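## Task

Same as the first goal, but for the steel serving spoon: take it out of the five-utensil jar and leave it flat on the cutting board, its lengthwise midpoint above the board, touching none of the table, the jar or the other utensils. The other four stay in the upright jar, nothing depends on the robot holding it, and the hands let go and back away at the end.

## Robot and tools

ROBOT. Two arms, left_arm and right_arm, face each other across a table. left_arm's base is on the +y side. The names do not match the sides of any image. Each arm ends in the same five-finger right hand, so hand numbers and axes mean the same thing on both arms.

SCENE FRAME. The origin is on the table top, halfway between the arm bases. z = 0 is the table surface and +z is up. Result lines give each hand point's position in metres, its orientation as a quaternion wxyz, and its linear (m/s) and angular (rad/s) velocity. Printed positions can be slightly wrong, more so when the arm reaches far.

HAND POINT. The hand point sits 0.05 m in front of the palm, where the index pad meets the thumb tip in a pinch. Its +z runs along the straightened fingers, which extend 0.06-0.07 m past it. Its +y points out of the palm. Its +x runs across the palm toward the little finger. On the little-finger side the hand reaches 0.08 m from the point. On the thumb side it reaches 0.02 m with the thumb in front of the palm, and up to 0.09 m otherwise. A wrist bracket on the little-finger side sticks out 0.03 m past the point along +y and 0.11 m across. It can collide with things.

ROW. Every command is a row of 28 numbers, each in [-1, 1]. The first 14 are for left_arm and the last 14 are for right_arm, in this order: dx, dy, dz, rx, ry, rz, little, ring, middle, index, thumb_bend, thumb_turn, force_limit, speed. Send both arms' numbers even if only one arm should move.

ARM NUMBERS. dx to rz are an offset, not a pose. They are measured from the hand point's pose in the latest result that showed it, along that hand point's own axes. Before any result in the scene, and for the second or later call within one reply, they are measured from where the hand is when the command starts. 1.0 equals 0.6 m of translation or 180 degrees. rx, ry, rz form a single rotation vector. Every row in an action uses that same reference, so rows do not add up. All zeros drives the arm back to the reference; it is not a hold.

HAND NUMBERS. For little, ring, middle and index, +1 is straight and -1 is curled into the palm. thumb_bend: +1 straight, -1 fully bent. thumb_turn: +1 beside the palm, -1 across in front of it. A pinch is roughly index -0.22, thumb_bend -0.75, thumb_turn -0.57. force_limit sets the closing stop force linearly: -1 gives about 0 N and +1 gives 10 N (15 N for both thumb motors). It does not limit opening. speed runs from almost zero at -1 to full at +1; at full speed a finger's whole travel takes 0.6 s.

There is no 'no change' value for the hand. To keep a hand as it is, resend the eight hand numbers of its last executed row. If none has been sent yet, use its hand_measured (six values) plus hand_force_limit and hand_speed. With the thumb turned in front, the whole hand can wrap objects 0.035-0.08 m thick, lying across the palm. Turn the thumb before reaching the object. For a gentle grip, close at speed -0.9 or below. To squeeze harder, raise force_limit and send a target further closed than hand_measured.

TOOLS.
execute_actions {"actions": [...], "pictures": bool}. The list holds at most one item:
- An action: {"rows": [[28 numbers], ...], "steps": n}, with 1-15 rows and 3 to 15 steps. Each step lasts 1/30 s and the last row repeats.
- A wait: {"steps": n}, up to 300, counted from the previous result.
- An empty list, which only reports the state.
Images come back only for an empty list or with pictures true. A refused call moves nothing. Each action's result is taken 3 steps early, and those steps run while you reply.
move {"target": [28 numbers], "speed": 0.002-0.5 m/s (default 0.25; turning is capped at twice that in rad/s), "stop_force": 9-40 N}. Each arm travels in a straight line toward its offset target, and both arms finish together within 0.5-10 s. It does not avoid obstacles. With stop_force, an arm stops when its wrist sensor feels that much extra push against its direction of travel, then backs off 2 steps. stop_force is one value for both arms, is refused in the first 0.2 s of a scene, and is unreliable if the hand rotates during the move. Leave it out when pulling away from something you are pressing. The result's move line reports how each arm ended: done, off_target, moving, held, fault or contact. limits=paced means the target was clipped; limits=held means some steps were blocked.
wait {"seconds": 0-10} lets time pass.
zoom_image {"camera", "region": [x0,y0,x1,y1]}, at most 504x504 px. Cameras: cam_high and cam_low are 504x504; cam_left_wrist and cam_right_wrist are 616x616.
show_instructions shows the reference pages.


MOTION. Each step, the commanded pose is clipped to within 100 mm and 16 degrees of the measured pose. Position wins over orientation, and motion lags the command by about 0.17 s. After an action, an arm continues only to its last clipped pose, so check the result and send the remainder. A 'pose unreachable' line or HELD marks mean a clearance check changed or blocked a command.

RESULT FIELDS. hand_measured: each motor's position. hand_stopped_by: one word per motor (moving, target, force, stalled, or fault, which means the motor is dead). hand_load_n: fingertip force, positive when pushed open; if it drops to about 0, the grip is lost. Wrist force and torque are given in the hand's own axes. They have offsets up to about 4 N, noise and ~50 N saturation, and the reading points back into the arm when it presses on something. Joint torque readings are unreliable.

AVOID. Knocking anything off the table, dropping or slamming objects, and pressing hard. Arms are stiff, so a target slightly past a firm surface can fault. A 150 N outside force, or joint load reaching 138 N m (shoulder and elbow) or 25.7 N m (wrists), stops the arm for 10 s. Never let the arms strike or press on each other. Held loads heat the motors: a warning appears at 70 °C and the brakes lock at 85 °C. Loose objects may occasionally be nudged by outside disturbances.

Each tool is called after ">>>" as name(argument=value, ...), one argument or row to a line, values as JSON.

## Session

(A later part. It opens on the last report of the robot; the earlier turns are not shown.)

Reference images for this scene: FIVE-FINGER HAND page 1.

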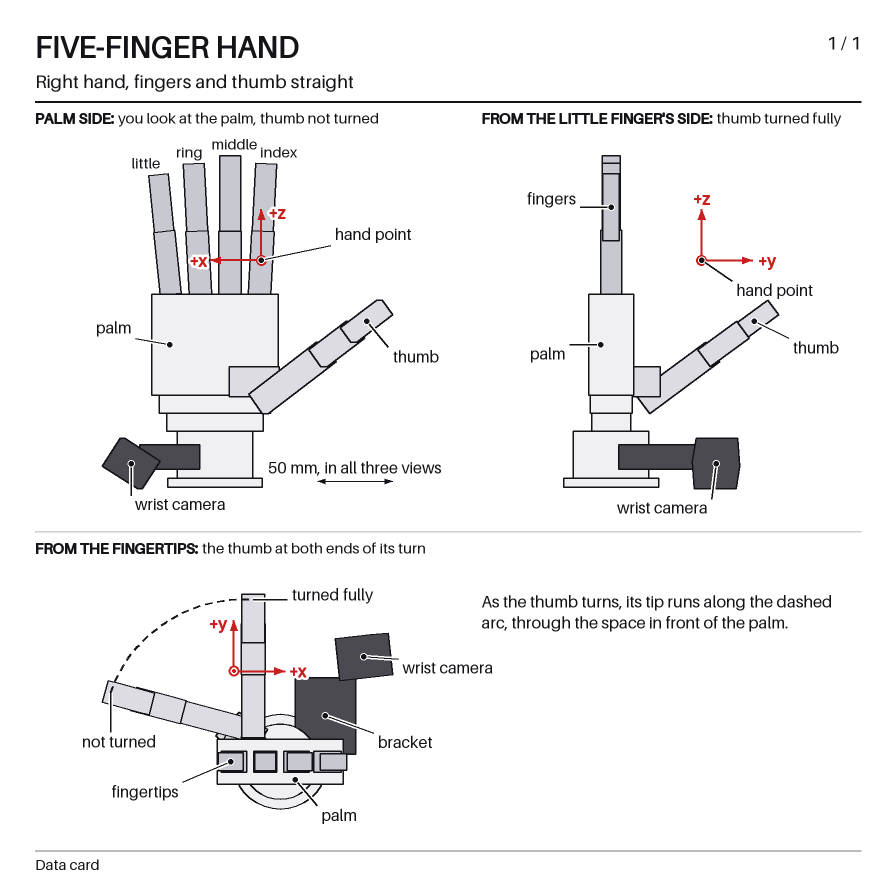

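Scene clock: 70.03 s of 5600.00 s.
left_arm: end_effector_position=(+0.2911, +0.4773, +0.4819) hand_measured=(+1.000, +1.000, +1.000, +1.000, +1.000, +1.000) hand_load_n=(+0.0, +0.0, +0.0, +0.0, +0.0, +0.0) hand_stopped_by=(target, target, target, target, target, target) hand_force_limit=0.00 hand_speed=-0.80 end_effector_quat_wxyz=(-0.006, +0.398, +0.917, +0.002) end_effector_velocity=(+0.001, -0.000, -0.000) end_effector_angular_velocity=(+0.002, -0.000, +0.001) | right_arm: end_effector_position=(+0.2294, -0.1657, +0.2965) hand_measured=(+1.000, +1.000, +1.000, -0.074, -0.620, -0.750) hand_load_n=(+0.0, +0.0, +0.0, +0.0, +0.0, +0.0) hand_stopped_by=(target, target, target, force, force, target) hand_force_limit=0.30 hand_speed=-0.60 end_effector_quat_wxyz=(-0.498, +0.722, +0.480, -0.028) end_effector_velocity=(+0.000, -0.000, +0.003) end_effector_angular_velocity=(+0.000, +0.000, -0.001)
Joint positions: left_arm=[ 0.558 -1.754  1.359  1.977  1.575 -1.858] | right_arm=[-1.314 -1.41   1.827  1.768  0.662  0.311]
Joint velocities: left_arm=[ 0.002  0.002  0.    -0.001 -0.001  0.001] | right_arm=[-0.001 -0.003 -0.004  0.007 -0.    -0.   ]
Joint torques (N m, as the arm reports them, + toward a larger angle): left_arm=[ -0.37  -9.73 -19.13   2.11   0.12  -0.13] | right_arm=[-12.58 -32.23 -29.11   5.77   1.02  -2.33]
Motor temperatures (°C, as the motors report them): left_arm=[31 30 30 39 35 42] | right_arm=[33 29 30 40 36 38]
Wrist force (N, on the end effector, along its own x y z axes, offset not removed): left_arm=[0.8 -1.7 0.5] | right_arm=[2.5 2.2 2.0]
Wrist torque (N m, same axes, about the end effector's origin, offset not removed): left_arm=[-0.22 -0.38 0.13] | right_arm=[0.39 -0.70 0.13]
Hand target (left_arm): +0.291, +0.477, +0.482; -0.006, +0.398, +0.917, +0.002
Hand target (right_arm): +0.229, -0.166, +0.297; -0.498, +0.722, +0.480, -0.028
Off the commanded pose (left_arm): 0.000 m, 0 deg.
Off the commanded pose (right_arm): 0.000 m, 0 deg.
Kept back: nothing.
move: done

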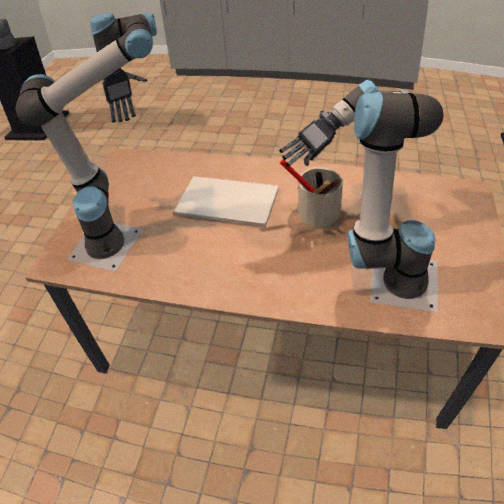

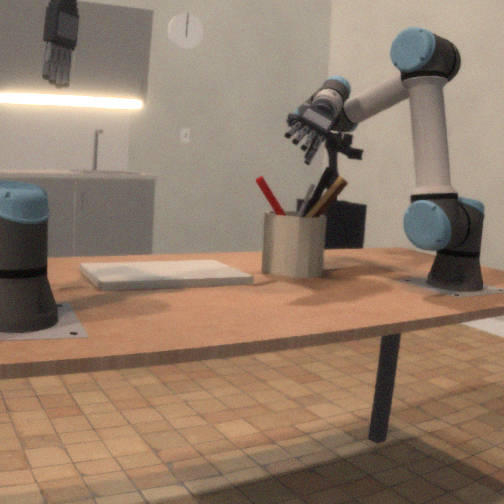

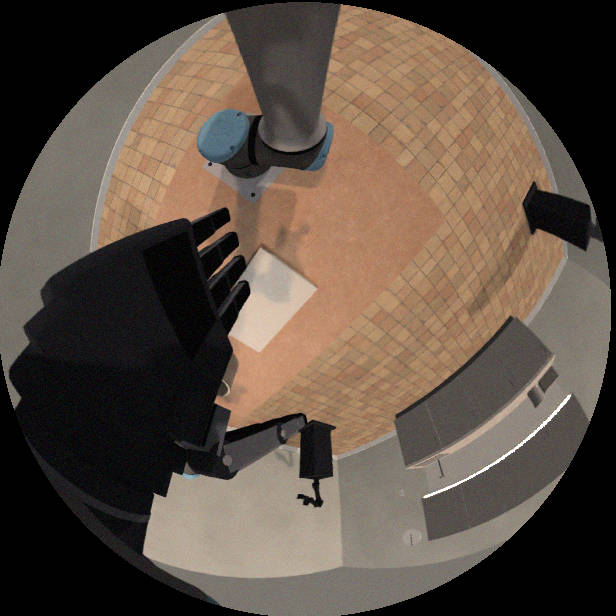

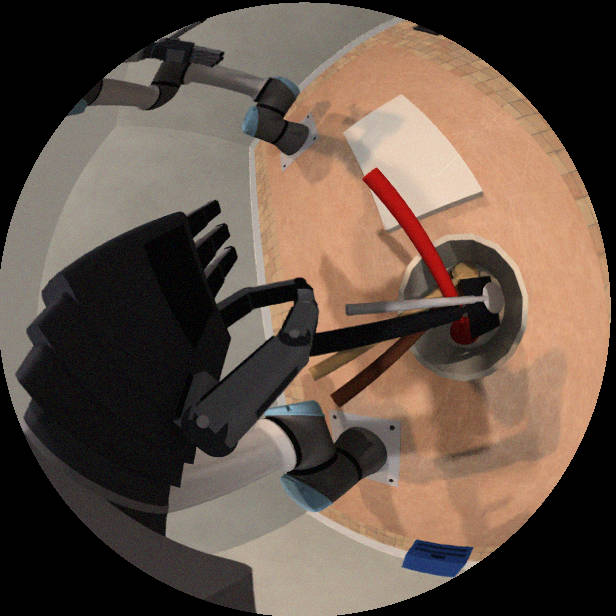

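>>> move(
  target=[0,0,0,0,0,0,1,1,1,1,1,1,0,-0.8, -0.058,0.07,0.067,0,0,0,1,1,1,0.7,-0.3,-0.65,0.3,0],
  speed=0.06,
)

>>> move(
  target=[0,0,0,0,0,0,1,1,1,1,1,1,0,-0.8, 0,0.04,0,0,0,0,1,1,1,0.7,-0.3,-0.65,0.3,0],
  speed=0.03,
)

Scene clock: 71.87 s of 5600.00 s.
left_arm: end_effector_position=(+0.2911, +0.4773, +0.4819) hand_measured=(+1.000, +1.000, +1.000, +1.000, +1.000, +1.000) hand_load_n=(+0.0, +0.0, +0.0, +0.0, +0.0, +0.0) hand_stopped_by=(target, target, target, target, target, target) hand_force_limit=0.00 hand_speed=-0.80 end_effector_quat_wxyz=(-0.006, +0.398, +0.917, +0.002) end_effector_velocity=(+0.000, +0.001, +0.000) end_effector_angular_velocity=(-0.000, -0.001, +0.001) | right_arm: end_effector_position=(+0.2178, -0.1647, +0.2302) hand_measured=(+1.000, +1.000, +1.000, +0.700, -0.300, -0.650) hand_load_n=(+0.0, +0.0, +0.0, +0.0, -0.5, -1.0) hand_stopped_by=(target, target, target, target, target, target) hand_force_limit=0.30 hand_speed=0.00 end_effector_quat_wxyz=(-0.498, +0.722, +0.480, -0.028) end_effector_velocity=(-0.001, +0.000, -0.003) end_effector_angular_velocity=(-0.000, +0.000, +0.001)
Joint positions: left_arm=[ 0.558 -1.754  1.359  1.977  1.575 -1.858] | right_arm=[-1.303 -1.351  1.946  1.58   0.656  0.325]
Joint velocities: left_arm=[ 0.001 -0.001 -0.     0.    -0.001  0.   ] | right_arm=[ 0.002  0.004  0.004 -0.009 -0.     0.002]
Joint torques (N m, as the arm reports them, + toward a larger angle): left_arm=[ -0.36  -9.88 -19.18   2.16   0.15  -0.12] | right_arm=[ 14.63 -12.84  -3.69   0.55  -2.66   1.79]
Motor temperatures (°C, as the motors report them): left_arm=[31 30 30 39 35 42] | right_arm=[33 29 30 40 36 38]
Wrist force (N, on the end effector, along its own x y z axes, offset not removed): left_arm=[-0.2 -2.3 0.9] | right_arm=[2.0 1.8 1.2]
Wrist torque (N m, same axes, about the end effector's origin, offset not removed): left_arm=[-0.32 -0.22 -0.02] | right_arm=[0.46 -0.55 0.16]
Hand target (left_arm): +0.291, +0.477, +0.482; -0.006, +0.398, +0.917, +0.002
Hand target (right_arm): +0.218, -0.165, +0.230; -0.498, +0.722, +0.480, -0.028
Off the commanded pose (left_arm): 0.000 m, 0 deg.
Off the commanded pose (right_arm): 0.000 m, 0 deg.
Kept back: nothing.
move: done

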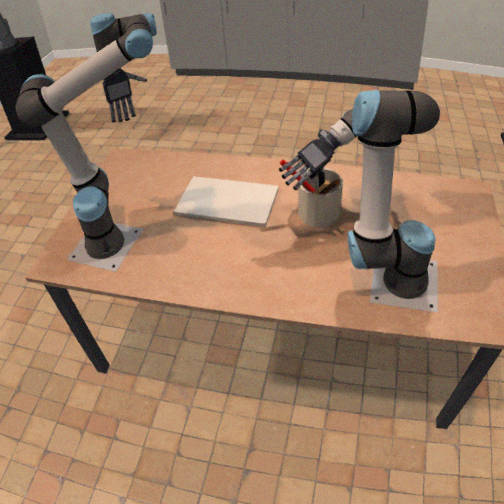

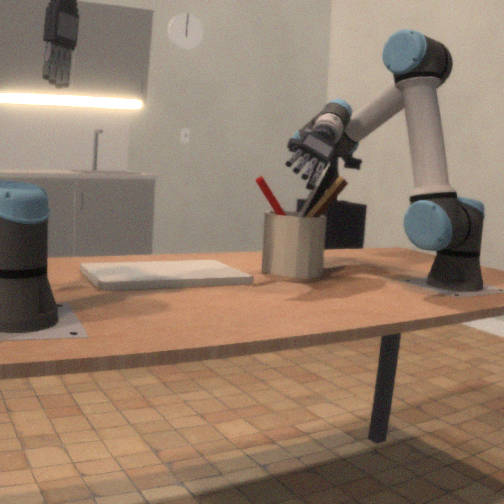

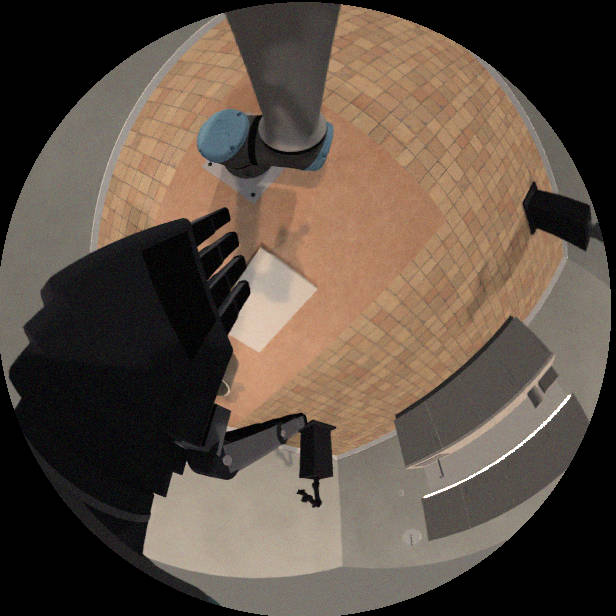

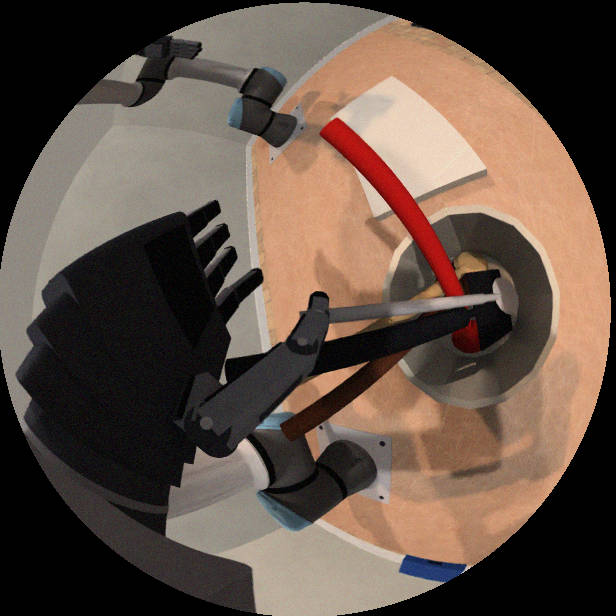

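Scene clock: 73.07 s of 5600.00 s.
left_arm: end_effector_position=(+0.2911, +0.4773, +0.4819) hand_measured=(+1.000, +1.000, +1.000, +1.000, +1.000, +1.000) hand_load_n=(+0.0, +0.0, +0.0, +0.0, +0.0, +0.0) hand_stopped_by=(target, target, target, target, target, target) hand_force_limit=0.00 hand_speed=-0.80 end_effector_quat_wxyz=(-0.006, +0.398, +0.917, +0.002) end_effector_velocity=(-0.000, -0.000, +0.000) end_effector_angular_velocity=(+0.000, +0.000, +0.000) | right_arm: end_effector_position=(+0.2335, -0.1657, +0.2125) hand_measured=(+1.000, +1.000, +1.000, +0.700, -0.300, -0.650) hand_load_n=(+0.0, +0.0, +0.0, +0.0, +0.0, +0.0) hand_stopped_by=(target, target, target, target, target, target) hand_force_limit=0.30 hand_speed=0.00 end_effector_quat_wxyz=(-0.498, +0.722, +0.480, -0.028) end_effector_velocity=(+0.002, -0.000, -0.002) end_effector_angular_velocity=(-0.001, +0.000, -0.001)
Joint positions: left_arm=[ 0.558 -1.754  1.359  1.977  1.575 -1.858] | right_arm=[-1.316 -1.298  1.934  1.552  0.664  0.307]
Joint velocities: left_arm=[-0.    -0.    -0.     0.001  0.    -0.001] | right_arm=[-0.003  0.006 -0.002 -0.003  0.001 -0.001]
Joint torques (N m, as the arm reports them, + toward a larger angle): left_arm=[ -0.83 -10.02 -19.46   2.15   0.07  -0.03] | right_arm=[-12.87 -14.13 -24.79  -0.22   1.04  -2.39]
Motor temperatures (°C, as the motors report them): left_arm=[31 30 30 39 35 42] | right_arm=[33 29 30 40 36 38]
Wrist force (N, on the end effector, along its own x y z axes, offset not removed): left_arm=[0.3 -1.9 1.3] | right_arm=[1.0 3.2 1.7]
Wrist torque (N m, same axes, about the end effector's origin, offset not removed): left_arm=[-0.31 -0.22 0.14] | right_arm=[0.49 -0.35 0.13]
Hand target (left_arm): +0.291, +0.477, +0.482; -0.006, +0.398, +0.917, +0.002
Hand target (right_arm): +0.234, -0.166, +0.212; -0.498, +0.722, +0.480, -0.028
Off the commanded pose (left_arm): 0.000 m, 0 deg.
Off the commanded pose (right_arm): 0.000 m, 0 deg.
Kept back: nothing.
move: done

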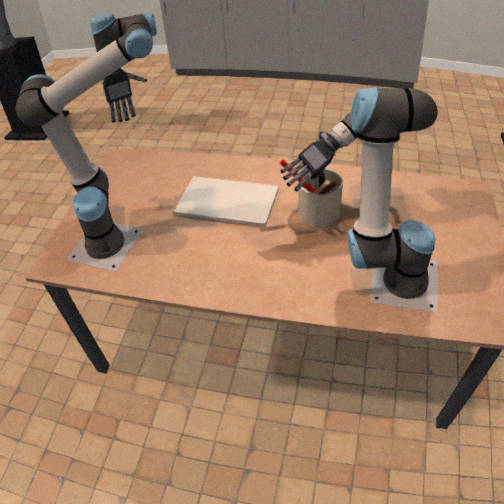

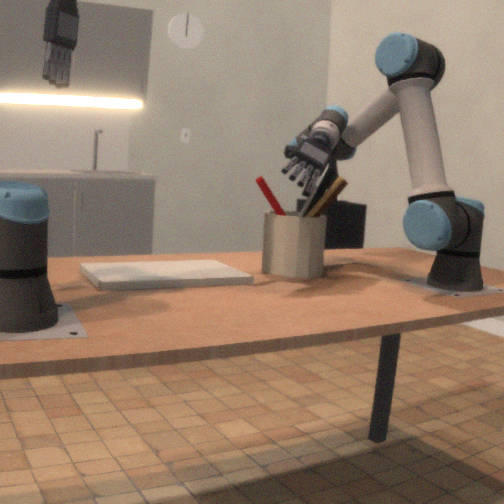

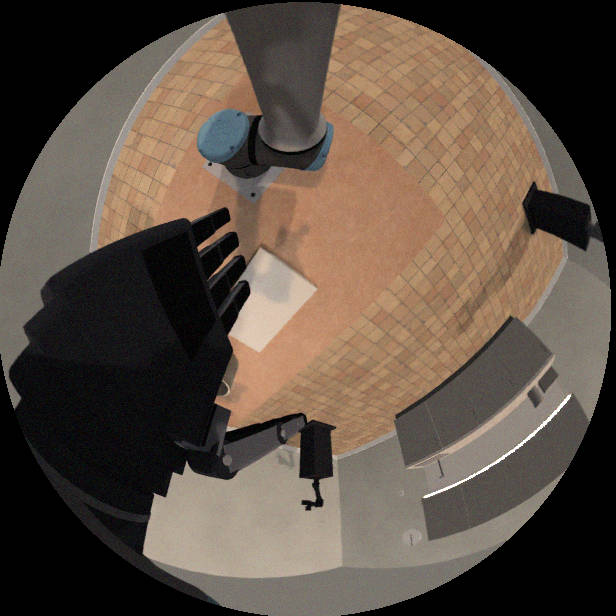

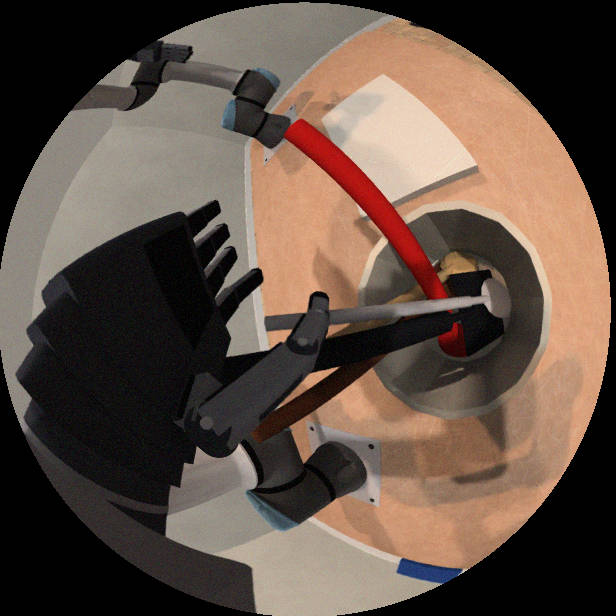

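>>> move(
  target=[0,0,0,0,0,0,1,1,1,1,1,1,0,-0.8, -0.013,-0.015,0,0,0,0,1,1,1,0.7,-0.3,-0.65,0.3,0],
  speed=0.02,
)

>>> execute_actions(
  actions=[
    {"rows":[[0,0,0,0,0,0,1,1,1,1,1,1,0,-0.8, 0,0,0,0,0,0,1,1,1,-0.5,-0.3,-0.65,0.7,-0.6]],"steps":5},
  ],
)

>>> wait(
  seconds=2.5,
)

Scene clock: 74.23 s of 5600.00 s.
left_arm: end_effector_position=(+0.2911, +0.4773, +0.4819) hand_measured=(+1.000, +1.000, +1.000, +1.000, +1.000, +1.000) hand_load_n=(+0.0, +0.0, +0.0, +0.0, +0.0, +0.0) hand_stopped_by=(target, target, target, target, target, target) hand_force_limit=0.00 hand_speed=-0.80 end_effector_quat_wxyz=(-0.006, +0.398, +0.917, +0.002) end_effector_velocity=(+0.000, -0.000, -0.000) end_effector_angular_velocity=(-0.001, -0.001, -0.000) | right_arm: end_effector_position=(+0.2236, -0.1708, +0.2157) hand_measured=(+1.000, +1.000, +1.000, +0.700, -0.300, -0.650) hand_load_n=(+0.0, +0.0, +0.0, +0.0, +0.5, -1.0) hand_stopped_by=(target, target, target, target, target, target) hand_force_limit=0.30 hand_speed=0.00 end_effector_quat_wxyz=(-0.498, +0.722, +0.480, -0.028) end_effector_velocity=(-0.002, -0.001, +0.001) end_effector_angular_velocity=(+0.001, -0.001, -0.000)
Joint positions: left_arm=[ 0.558 -1.754  1.359  1.977  1.575 -1.858] | right_arm=[-1.325 -1.327  1.965  1.559  0.669  0.297]
Joint velocities: left_arm=[-0.001 -0.     0.    -0.001 -0.    -0.   ] | right_arm=[-0.003 -0.007  0.007  0.002  0.001 -0.004]
Joint torques (N m, as the arm reports them, + toward a larger angle): left_arm=[ -0.58  -9.77 -19.5    2.16   0.08  -0.1 ] | right_arm=[-14.71 -34.87  -3.45   5.52   1.01  -2.39]
Motor temperatures (°C, as the motors report them): left_arm=[31 30 30 39 35 42] | right_arm=[33 29 30 40 36 38]
Wrist force (N, on the end effector, along its own x y z axes, offset not removed): left_arm=[0.5 -1.1 2.0] | right_arm=[1.7 2.8 2.3]
Wrist torque (N m, same axes, about the end effector's origin, offset not removed): left_arm=[-0.28 -0.47 0.05] | right_arm=[0.42 -0.36 -0.05]
Hand target (left_arm): +0.291, +0.477, +0.482; -0.006, +0.398, +0.917, +0.002
Hand target (right_arm): +0.223, -0.171, +0.216; -0.498, +0.722, +0.480, -0.028
Off the commanded pose (left_arm): 0.000 m, 0 deg.
Off the commanded pose (right_arm): 0.000 m, 0 deg.
Kept back: nothing.
move: done

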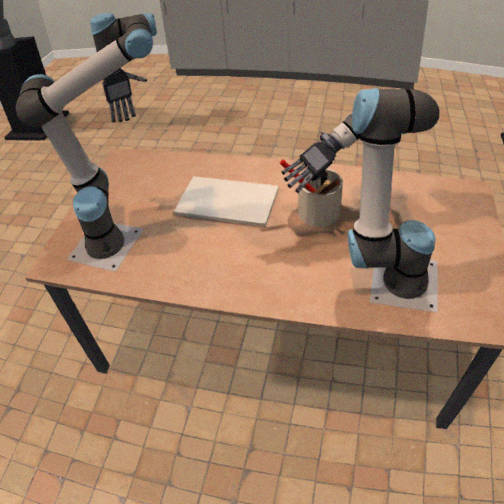

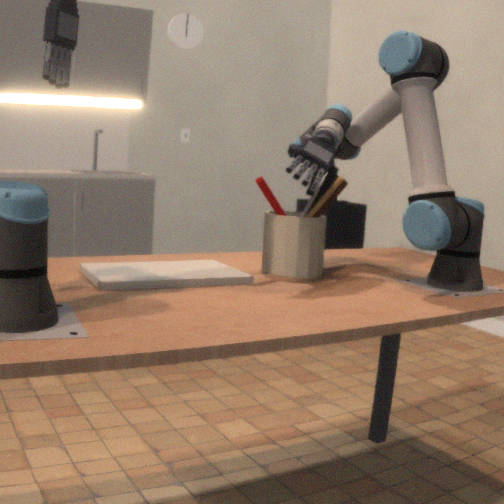

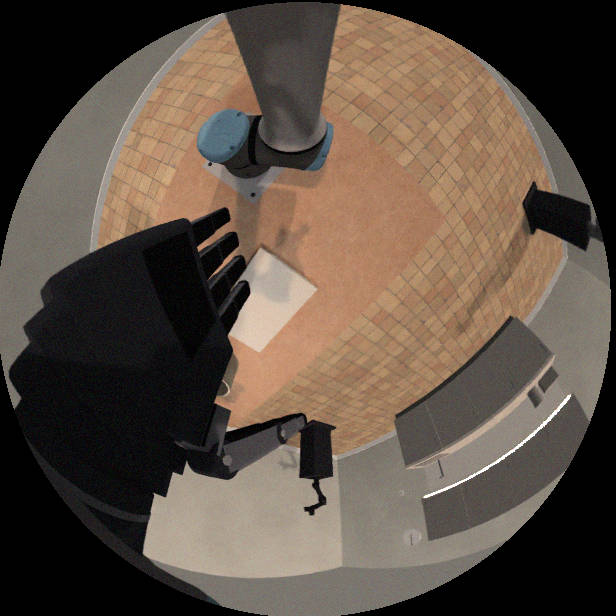

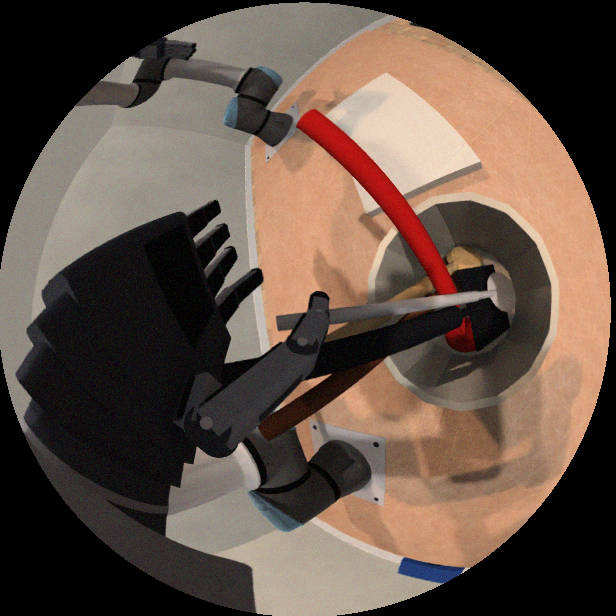

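Scene clock: 74.30 s of 5600.00 s.
left_arm: end_effector_position=(+0.2911, +0.4773, +0.4819) hand_measured=(+1.000, +1.000, +1.000, +1.000, +1.000, +1.000) hand_load_n=(+0.0, +0.0, +0.0, +0.0, +0.0, +0.0) hand_stopped_by=(target, target, target, target, target, target) hand_force_limit=0.00 hand_speed=-0.80 end_effector_quat_wxyz=(-0.006, +0.398, +0.917, +0.002) end_effector_velocity=(+0.000, -0.000, +0.000) end_effector_angular_velocity=(+0.000, -0.001, -0.000) | right_arm: end_effector_position=(+0.2235, -0.1708, +0.2157) hand_measured=(+1.000, +1.000, +1.000, +0.700, -0.300, -0.650) hand_load_n=(+0.0, +0.0, +0.0, +0.0, +0.5, -1.0) hand_stopped_by=(target, target, target, moving, target, target) hand_force_limit=0.70 hand_speed=-0.60 end_effector_quat_wxyz=(-0.498, +0.722, +0.480, -0.028) end_effector_velocity=(-0.000, -0.000, +0.000) end_effector_angular_velocity=(+0.000, -0.001, +0.000)
Joint positions: left_arm=[ 0.558 -1.754  1.359  1.977  1.575 -1.858] | right_arm=[-1.325 -1.327  1.965  1.559  0.669  0.296]
Joint velocities: left_arm=[ 0.     0.001 -0.001  0.    -0.001  0.001] | right_arm=[ 0.    -0.001  0.    -0.     0.    -0.   ]
Joint torques (N m, as the arm reports them, + toward a larger angle): left_arm=[ -0.31  -9.52 -18.93   2.2    0.21   0.06] | right_arm=[-12.9  -33.06  -5.13   5.56   1.34  -2.13]
Motor temperatures (°C, as the motors report them): left_arm=[31 30 30 39 35 42] | right_arm=[33 29 30 40 36 38]
Wrist force (N, on the end effector, along its own x y z axes, offset not removed): left_arm=[0.7 -1.6 0.7] | right_arm=[2.1 3.8 2.2]
Wrist torque (N m, same axes, about the end effector's origin, offset not removed): left_arm=[-0.28 -0.34 0.09] | right_arm=[0.57 -0.37 0.08]
Steps of this call (steps 1 to 2: the first 2 steps of this action). Readings (end_effector_position | what the end effector reports):
1: left_arm (+0.2911, +0.4773, +0.4819) | right_arm (+0.2236, -0.1708, +0.2157) | left_arm hand_measured=(+1.000, +1.000, +1.000, +1.000, +1.000, +1.000) hand_load_n=(+0.0, +0.0, +0.0, +0.0, +0.0, +0.0) hand_stopped_by=(target, target, target, target, target, target) hand_force_limit=0.00 hand_speed=-0.80 | right_arm hand_measured=(+1.000, +1.000, +1.000, +0.700, -0.300, -0.650) hand_load_n=(+0.0, +0.0, +0.0, +0.0, +0.5, -1.0) hand_stopped_by=(target, target, target, moving, target, target) hand_force_limit=0.70 hand_speed=-0.60
2: the state above

Scene clock: 76.90 s of 5600.00 s.
left_arm: end_effector_position=(+0.2911, +0.4773, +0.4819) hand_measured=(+1.000, +1.000, +1.000, +1.000, +1.000, +1.000) hand_load_n=(+0.0, +0.0, +0.0, +0.0, +0.0, +0.0) hand_stopped_by=(target, target, target, target, target, target) hand_force_limit=0.00 hand_speed=-0.80 end_effector_quat_wxyz=(-0.006, +0.398, +0.917, +0.002) end_effector_velocity=(-0.000, +0.000, +0.000) end_effector_angular_velocity=(-0.002, +0.000, +0.001) | right_arm: end_effector_position=(+0.2236, -0.1708, +0.2157) hand_measured=(+1.000, +1.000, +1.000, -0.336, -0.298, -0.650) hand_load_n=(+0.0, +0.0, +0.0, +10.5, +2.5, -0.5) hand_stopped_by=(target, target, target, force, target, target) hand_force_limit=0.70 hand_speed=-0.60 end_effector_quat_wxyz=(-0.498, +0.722, +0.480, -0.028) end_effector_velocity=(-0.000, +0.000, +0.000) end_effector_angular_velocity=(+0.001, -0.001, +0.000)
Joint positions: left_arm=[ 0.558 -1.754  1.359  1.977  1.575 -1.858] | right_arm=[-1.325 -1.327  1.965  1.559  0.669  0.297]
Joint velocities: left_arm=[ 0.001 -0.    -0.001 -0.001  0.001 -0.   ] | right_arm=[ 0.    -0.001 -0.    -0.    -0.001 -0.001]
Joint torques (N m, as the arm reports them, + toward a larger angle): left_arm=[ -0.22  -9.5  -19.48   2.12   0.16  -0.08] | right_arm=[ 13.83 -14.24 -24.21   0.27  -2.04   2.26]
Motor temperatures (°C, as the motors report them): left_arm=[31 30 30 39 35 42] | right_arm=[33 29 30 40 36 38]
Wrist force (N, on the end effector, along its own x y z axes, offset not removed): left_arm=[1.7 -1.9 1.0] | right_arm=[2.0 0.9 2.8]
Wrist torque (N m, same axes, about the end effector's origin, offset not removed): left_arm=[-0.26 -0.47 0.17] | right_arm=[0.19 -0.45 0.12]
Hand target (left_arm): +0.291, +0.477, +0.482; -0.006, +0.398, +0.917, +0.002
Hand target (right_arm): +0.224, -0.171, +0.216; -0.498, +0.722, +0.480, -0.028
Off the commanded pose (left_arm): 0.000 m, 0 deg.
Off the commanded pose (right_arm): 0.000 m, 0 deg.
Kept back: nothing.
Steps of this call (steps 1 to 3: the last 3 steps of your previous action; steps 4 to 78: nothing new was sent). Readings (end_effector_position | what the end effector reports):
1: left_arm (+0.2911, +0.4773, +0.4819) | right_arm (+0.2235, -0.1708, +0.2157) | left_arm hand_measured=(+1.000, +1.000, +1.000, +1.000, +1.000, +1.000) hand_load_n=(+0.0, +0.0, +0.0, +0.0, +0.0, +0.0) hand_stopped_by=(target, target, target, target, target, target) hand_force_limit=0.00 hand_speed=-0.80 | right_arm hand_measured=(+1.000, +1.000, +1.000, +0.700, -0.300, -0.650) hand_load_n=(+0.0, +0.0, +0.0, +0.0, +0.5, -1.0) hand_stopped_by=(target, target, target, moving, target, target) hand_force_limit=0.70 hand_speed=-0.60
2: left_arm (+0.2911, +0.4773, +0.4819) | right_arm (+0.2235, -0.1708, +0.2157) | left_arm hand_measured=(+1.000, +1.000, +1.000, +1.000, +1.000, +1.000) hand_load_n=(+0.0, +0.0, +0.0, +0.0, +0.0, +0.0) hand_stopped_by=(target, target, target, target, target, target) hand_force_limit=0.00 hand_speed=-0.80 | right_arm hand_measured=(+1.000, +1.000, +1.000, +0.680, -0.300, -0.650) hand_load_n=(+0.0, +0.0, +0.0, +0.0, +0.5, -1.0) hand_stopped_by=(target, target, target, moving, target, target) hand_force_limit=0.70 hand_speed=-0.60
4: left_arm (+0.2911, +0.4773, +0.4819) | right_arm (+0.2235, -0.1708, +0.2157) | left_arm hand_measured=(+1.000, +1.000, +1.000, +1.000, +1.000, +1.000) hand_load_n=(+0.0, +0.0, +0.0, +0.0, +0.0, +0.0) hand_stopped_by=(target, target, target, target, target, target) hand_force_limit=0.00 hand_speed=-0.80 | right_arm hand_measured=(+1.000, +1.000, +1.000, +0.636, -0.300, -0.650) hand_load_n=(+0.0, +0.0, +0.0, +0.0, +0.5, -1.0) hand_stopped_by=(target, target, target, moving, target, target) hand_force_limit=0.70 hand_speed=-0.60
8: left_arm (+0.2911, +0.4773, +0.4819) | right_arm (+0.2235, -0.1708, +0.2157) | left_arm hand_measured=(+1.000, +1.000, +1.000, +1.000, +1.000, +1.000) hand_load_n=(+0.0, +0.0, +0.0, +0.0, +0.0, +0.0) hand_stopped_by=(target, target, target, target, target, target) hand_force_limit=0.00 hand_speed=-0.80 | right_arm hand_measured=(+1.000, +1.000, +1.000, +0.546, -0.300, -0.650) hand_load_n=(+0.0, +0.0, +0.0, +0.0, +0.5, -0.5) hand_stopped_by=(target, target, target, moving, target, target) hand_force_limit=0.70 hand_speed=-0.60
78: the state above

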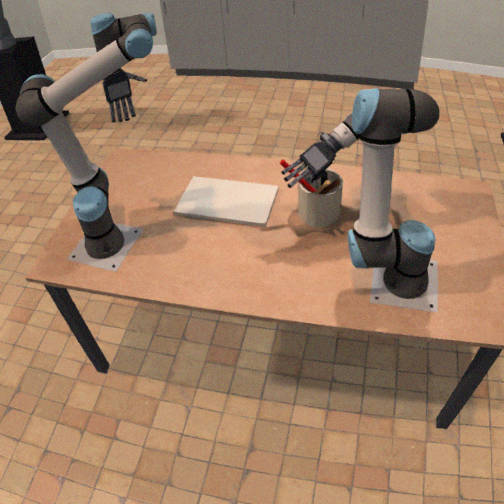

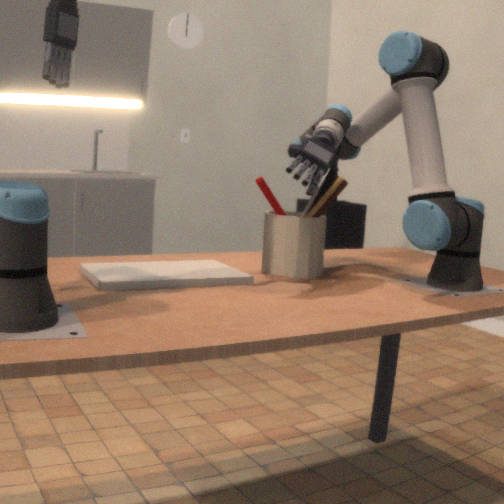

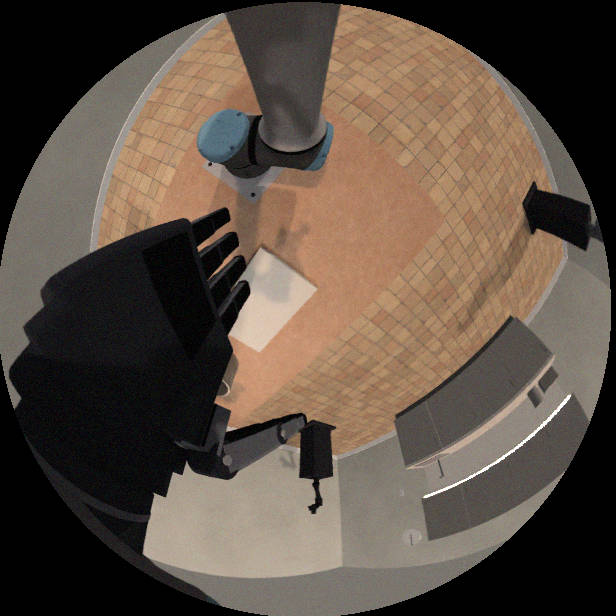

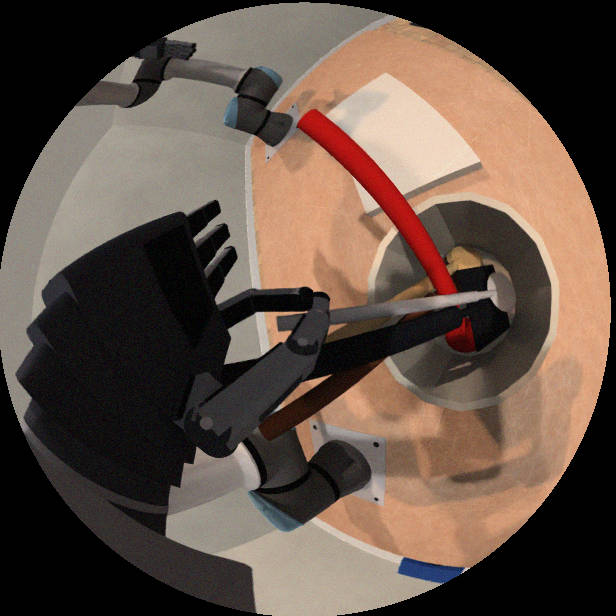

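>>> move(
  target=[0,0,0,0,0,0,1,1,1,1,1,1,0,-0.8, -0.018,0,0,0,0,0,1,1,1,0.7,-0.3,-0.65,0.7,0],
  speed=0.01,
)

>>> execute_actions(
  actions=[
    {"rows":[[0,0,0,0,0,0,1,1,1,1,1,1,0,-0.8, 0,0,0,0,0,0,1,1,1,-0.5,-0.3,-0.65,0.7,-0.6]],"steps":5},
  ],
)

>>> wait(
  seconds=2.5,
)

Scene clock: 78.43 s of 5600.00 s.
left_arm: end_effector_position=(+0.2911, +0.4773, +0.4819) hand_measured=(+1.000, +1.000, +1.000, +1.000, +1.000, +1.000) hand_load_n=(+0.0, +0.0, +0.0, +0.0, +0.0, +0.0) hand_stopped_by=(target, target, target, target, target, target) hand_force_limit=0.00 hand_speed=-0.80 end_effector_quat_wxyz=(-0.006, +0.398, +0.917, +0.002) end_effector_velocity=(+0.000, +0.000, +0.000) end_effector_angular_velocity=(+0.001, -0.000, +0.001) | right_arm: end_effector_position=(+0.2180, -0.1783, +0.2111) hand_measured=(+1.000, +1.000, +1.000, +0.700, -0.300, -0.650) hand_load_n=(+0.0, +0.0, +0.0, +0.0, -1.0, -2.5) hand_stopped_by=(target, target, target, target, target, target) hand_force_limit=0.70 hand_speed=0.00 end_effector_quat_wxyz=(-0.498, +0.722, +0.480, -0.028) end_effector_velocity=(-0.001, -0.002, -0.001) end_effector_angular_velocity=(-0.000, +0.001, -0.001)
Joint positions: left_arm=[ 0.558 -1.754  1.359  1.977  1.575 -1.858] | right_arm=[-1.343 -1.339  2.     1.554  0.68   0.272]
Joint velocities: left_arm=[ 0.001  0.     0.     0.    -0.001  0.   ] | right_arm=[-0.007 -0.003  0.01  -0.001  0.003 -0.007]
Joint torques (N m, as the arm reports them, + toward a larger angle): left_arm=[ -0.74 -10.12 -19.37   2.09   0.09  -0.02] | right_arm=[-10.11 -30.6   -1.33  -0.36   2.52  -2.51]
Motor temperatures (°C, as the motors report them): left_arm=[31 30 30 39 35 42] | right_arm=[33 29 30 40 36 38]
Wrist force (N, on the end effector, along its own x y z axes, offset not removed): left_arm=[0.3 -0.8 1.3] | right_arm=[6.5 -0.8 -0.1]
Wrist torque (N m, same axes, about the end effector's origin, offset not removed): left_arm=[-0.23 -0.30 0.07] | right_arm=[0.16 -0.46 0.18]
Hand target (left_arm): +0.291, +0.477, +0.482; -0.006, +0.398, +0.917, +0.002
Hand target (right_arm): +0.218, -0.179, +0.211; -0.498, +0.722, +0.480, -0.028
Off the commanded pose (left_arm): 0.000 m, 0 deg.
Off the commanded pose (right_arm): 0.000 m, 0 deg.
Kept back: nothing.
move: done

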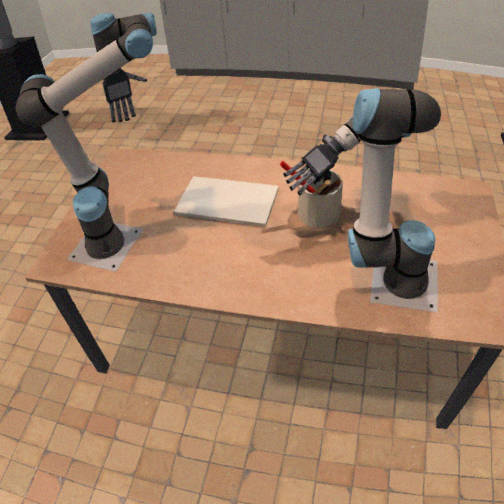

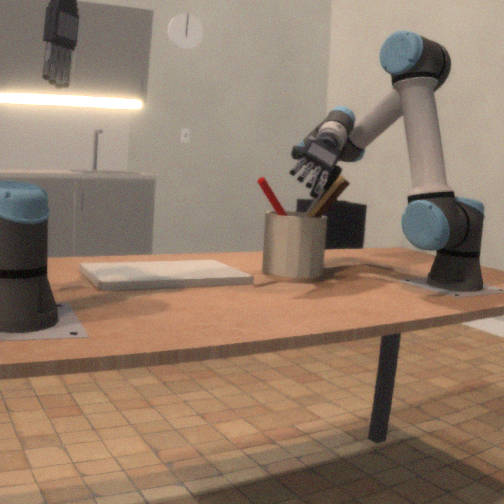

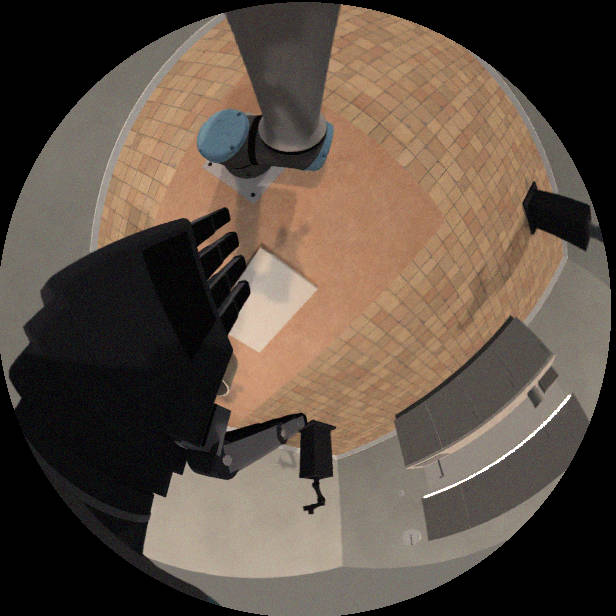

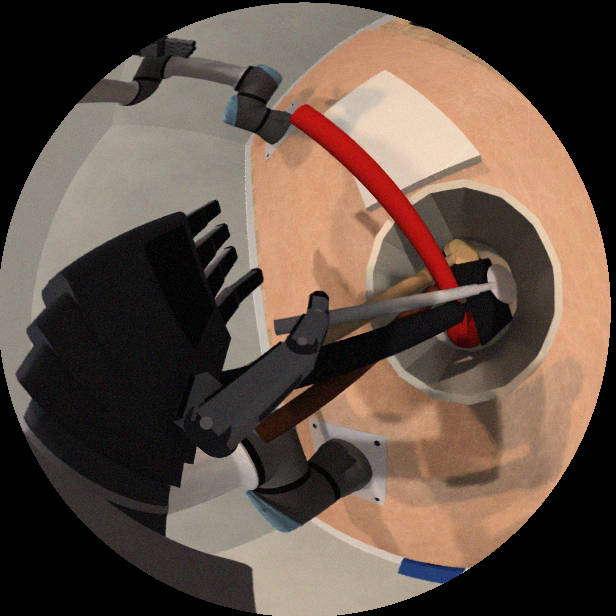

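Scene clock: 78.50 s of 5600.00 s.
left_arm: end_effector_position=(+0.2911, +0.4773, +0.4819) hand_measured=(+1.000, +1.000, +1.000, +1.000, +1.000, +1.000) hand_load_n=(+0.0, +0.0, +0.0, +0.0, +0.0, +0.0) hand_stopped_by=(target, target, target, target, target, target) hand_force_limit=0.00 hand_speed=-0.80 end_effector_quat_wxyz=(-0.006, +0.398, +0.917, +0.002) end_effector_velocity=(+0.000, -0.000, -0.000) end_effector_angular_velocity=(+0.001, +0.001, +0.000) | right_arm: end_effector_position=(+0.2179, -0.1784, +0.2111) hand_measured=(+1.000, +1.000, +1.000, +0.700, -0.300, -0.650) hand_load_n=(+0.0, +0.0, +0.0, +0.0, -1.0, -2.5) hand_stopped_by=(target, target, target, moving, target, target) hand_force_limit=0.70 hand_speed=-0.60 end_effector_quat_wxyz=(-0.498, +0.722, +0.480, -0.028) end_effector_velocity=(+0.000, -0.000, -0.000) end_effector_angular_velocity=(-0.001, +0.001, -0.000)
Joint positions: left_arm=[ 0.558 -1.754  1.359  1.977  1.575 -1.858] | right_arm=[-1.344 -1.339  2.001  1.554  0.68   0.272]
Joint velocities: left_arm=[ 0.001  0.002 -0.     0.     0.001  0.   ] | right_arm=[-0.001  0.     0.001  0.     0.     0.   ]
Joint torques (N m, as the arm reports them, + toward a larger angle): left_arm=[ -0.16 -10.05 -19.58   2.1    0.12   0.04] | right_arm=[-13.07 -31.44  -2.01  -0.26   2.16  -1.94]
Motor temperatures (°C, as the motors report them): left_arm=[31 30 30 39 35 42] | right_arm=[33 29 30 40 36 38]
Wrist force (N, on the end effector, along its own x y z axes, offset not removed): left_arm=[-0.8 -1.3 0.0] | right_arm=[8.0 2.0 -0.2]
Wrist torque (N m, same axes, about the end effector's origin, offset not removed): left_arm=[-0.17 -0.14 0.01] | right_arm=[0.51 -0.72 0.21]
Steps of this call (steps 1 to 2: the first 2 steps of this action). Readings (end_effector_position | what the end effector reports):
1: left_arm (+0.2911, +0.4773, +0.4819) | right_arm (+0.2180, -0.1783, +0.2111) | left_arm hand_measured=(+1.000, +1.000, +1.000, +1.000, +1.000, +1.000) hand_load_n=(+0.0, +0.0, +0.0, +0.0, +0.0, +0.0) hand_stopped_by=(target, target, target, target, target, target) hand_force_limit=0.00 hand_speed=-0.80 | right_arm hand_measured=(+1.000, +1.000, +1.000, +0.700, -0.300, -0.650) hand_load_n=(+0.0, +0.0, +0.0, +0.0, -1.0, -2.5) hand_stopped_by=(target, target, target, moving, target, target) hand_force_limit=0.70 hand_speed=-0.60
2: the state above

Scene clock: 81.10 s of 5600.00 s.
left_arm: end_effector_position=(+0.2911, +0.4773, +0.4819) hand_measured=(+1.000, +1.000, +1.000, +1.000, +1.000, +1.000) hand_load_n=(+0.0, +0.0, +0.0, +0.0, +0.0, +0.0) hand_stopped_by=(target, target, target, target, target, target) hand_force_limit=0.00 hand_speed=-0.80 end_effector_quat_wxyz=(-0.006, +0.398, +0.917, +0.002) end_effector_velocity=(-0.000, +0.000, +0.000) end_effector_angular_velocity=(+0.001, +0.000, -0.001) | right_arm: end_effector_position=(+0.2180, -0.1783, +0.2111) hand_measured=(+1.000, +1.000, +1.000, -0.338, -0.298, -0.650) hand_load_n=(+0.0, +0.0, +0.0, +10.0, +2.5, -2.0) hand_stopped_by=(target, target, target, force, target, target) hand_force_limit=0.70 hand_speed=-0.60 end_effector_quat_wxyz=(-0.498, +0.722, +0.480, -0.028) end_effector_velocity=(+0.000, +0.000, +0.000) end_effector_angular_velocity=(+0.001, +0.000, -0.002)
Joint positions: left_arm=[ 0.558 -1.754  1.359  1.977  1.575 -1.858] | right_arm=[-1.343 -1.339  2.     1.554  0.68   0.272]
Joint velocities: left_arm=[-0.001  0.    -0.     0.001 -0.    -0.   ] | right_arm=[-0.001  0.    -0.    -0.    -0.001 -0.   ]
Joint torques (N m, as the arm reports them, + toward a larger angle): left_arm=[ -0.07 -10.02 -19.8    2.19   0.04  -0.08] | right_arm=[ 12.43 -13.98 -24.79   5.29  -1.85   2.31]
Motor temperatures (°C, as the motors report them): left_arm=[31 30 30 39 35 42] | right_arm=[33 29 30 40 36 38]
Wrist force (N, on the end effector, along its own x y z axes, offset not removed): left_arm=[-1.4 -0.8 0.6] | right_arm=[2.6 0.7 1.2]
Wrist torque (N m, same axes, about the end effector's origin, offset not removed): left_arm=[-0.12 -0.04 -0.01] | right_arm=[0.19 -0.42 0.18]
Hand target (left_arm): +0.291, +0.477, +0.482; -0.006, +0.398, +0.917, +0.002
Hand target (right_arm): +0.218, -0.178, +0.211; -0.498, +0.722, +0.480, -0.028
Off the commanded pose (left_arm): 0.000 m, 0 deg.
Off the commanded pose (right_arm): 0.000 m, 0 deg.
Kept back: nothing.
Steps of this call (steps 1 to 3: the last 3 steps of your previous action; steps 4 to 78: nothing new was sent). Readings (end_effector_position | what the end effector reports):
1: left_arm (+0.2911, +0.4773, +0.4819) | right_arm (+0.2179, -0.1784, +0.2111) | left_arm hand_measured=(+1.000, +1.000, +1.000, +1.000, +1.000, +1.000) hand_load_n=(+0.0, +0.0, +0.0, +0.0, +0.0, +0.0) hand_stopped_by=(target, target, target, target, target, target) hand_force_limit=0.00 hand_speed=-0.80 | right_arm hand_measured=(+1.000, +1.000, +1.000, +0.700, -0.300, -0.650) hand_load_n=(+0.0, +0.0, +0.0, +0.0, -1.0, -2.5) hand_stopped_by=(target, target, target, moving, target, target) hand_force_limit=0.70 hand_speed=-0.60
2: left_arm (+0.2911, +0.4773, +0.4819) | right_arm (+0.2179, -0.1784, +0.2111) | left_arm hand_measured=(+1.000, +1.000, +1.000, +1.000, +1.000, +1.000) hand_load_n=(+0.0, +0.0, +0.0, +0.0, +0.0, +0.0) hand_stopped_by=(target, target, target, target, target, target) hand_force_limit=0.00 hand_speed=-0.80 | right_arm hand_measured=(+1.000, +1.000, +1.000, +0.680, -0.300, -0.650) hand_load_n=(+0.0, +0.0, +0.0, +0.0, -1.0, -2.5) hand_stopped_by=(target, target, target, moving, target, target) hand_force_limit=0.70 hand_speed=-0.60
4: left_arm (+0.2911, +0.4773, +0.4819) | right_arm (+0.2179, -0.1784, +0.2111) | left_arm hand_measured=(+1.000, +1.000, +1.000, +1.000, +1.000, +1.000) hand_load_n=(+0.0, +0.0, +0.0, +0.0, +0.0, +0.0) hand_stopped_by=(target, target, target, target, target, target) hand_force_limit=0.00 hand_speed=-0.80 | right_arm hand_measured=(+1.000, +1.000, +1.000, +0.636, -0.300, -0.650) hand_load_n=(+0.0, +0.0, +0.0, +0.0, -1.0, -2.5) hand_stopped_by=(target, target, target, moving, target, target) hand_force_limit=0.70 hand_speed=-0.60
8: left_arm (+0.2911, +0.4773, +0.4819) | right_arm (+0.2180, -0.1783, +0.2111) | left_arm hand_measured=(+1.000, +1.000, +1.000, +1.000, +1.000, +1.000) hand_load_n=(+0.0, +0.0, +0.0, +0.0, +0.0, +0.0) hand_stopped_by=(target, target, target, target, target, target) hand_force_limit=0.00 hand_speed=-0.80 | right_arm hand_measured=(+1.000, +1.000, +1.000, +0.546, -0.300, -0.650) hand_load_n=(+0.0, +0.0, +0.0, +0.0, -1.5, -2.5) hand_stopped_by=(target, target, target, moving, target, target) hand_force_limit=0.70 hand_speed=-0.60
78: the state above

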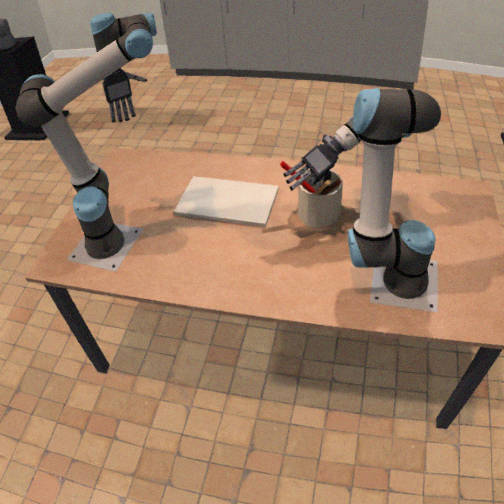

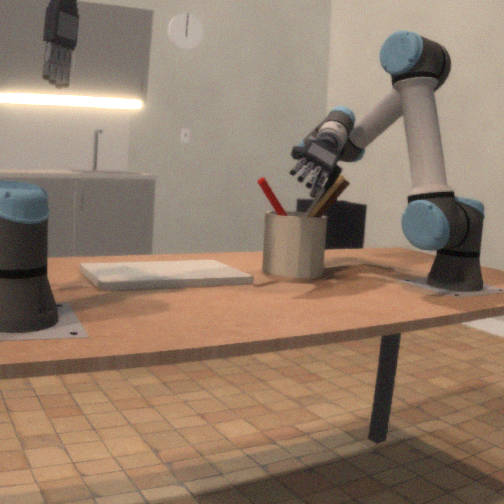

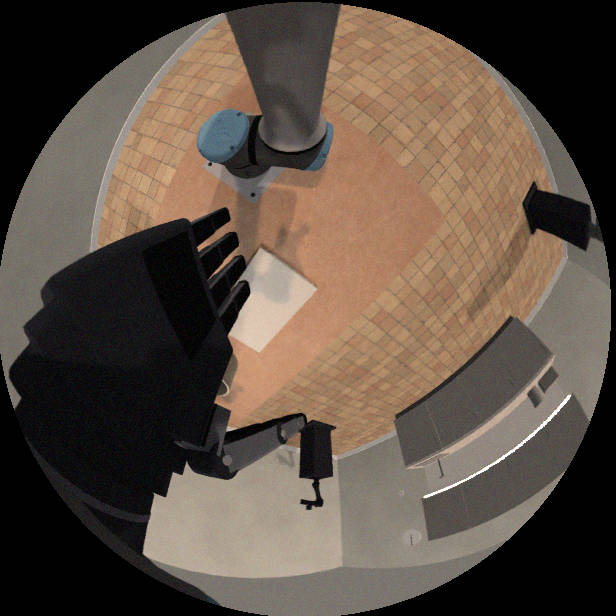

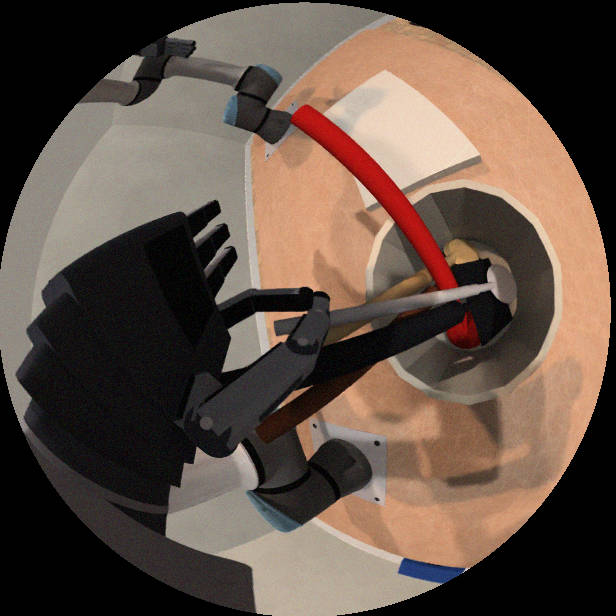

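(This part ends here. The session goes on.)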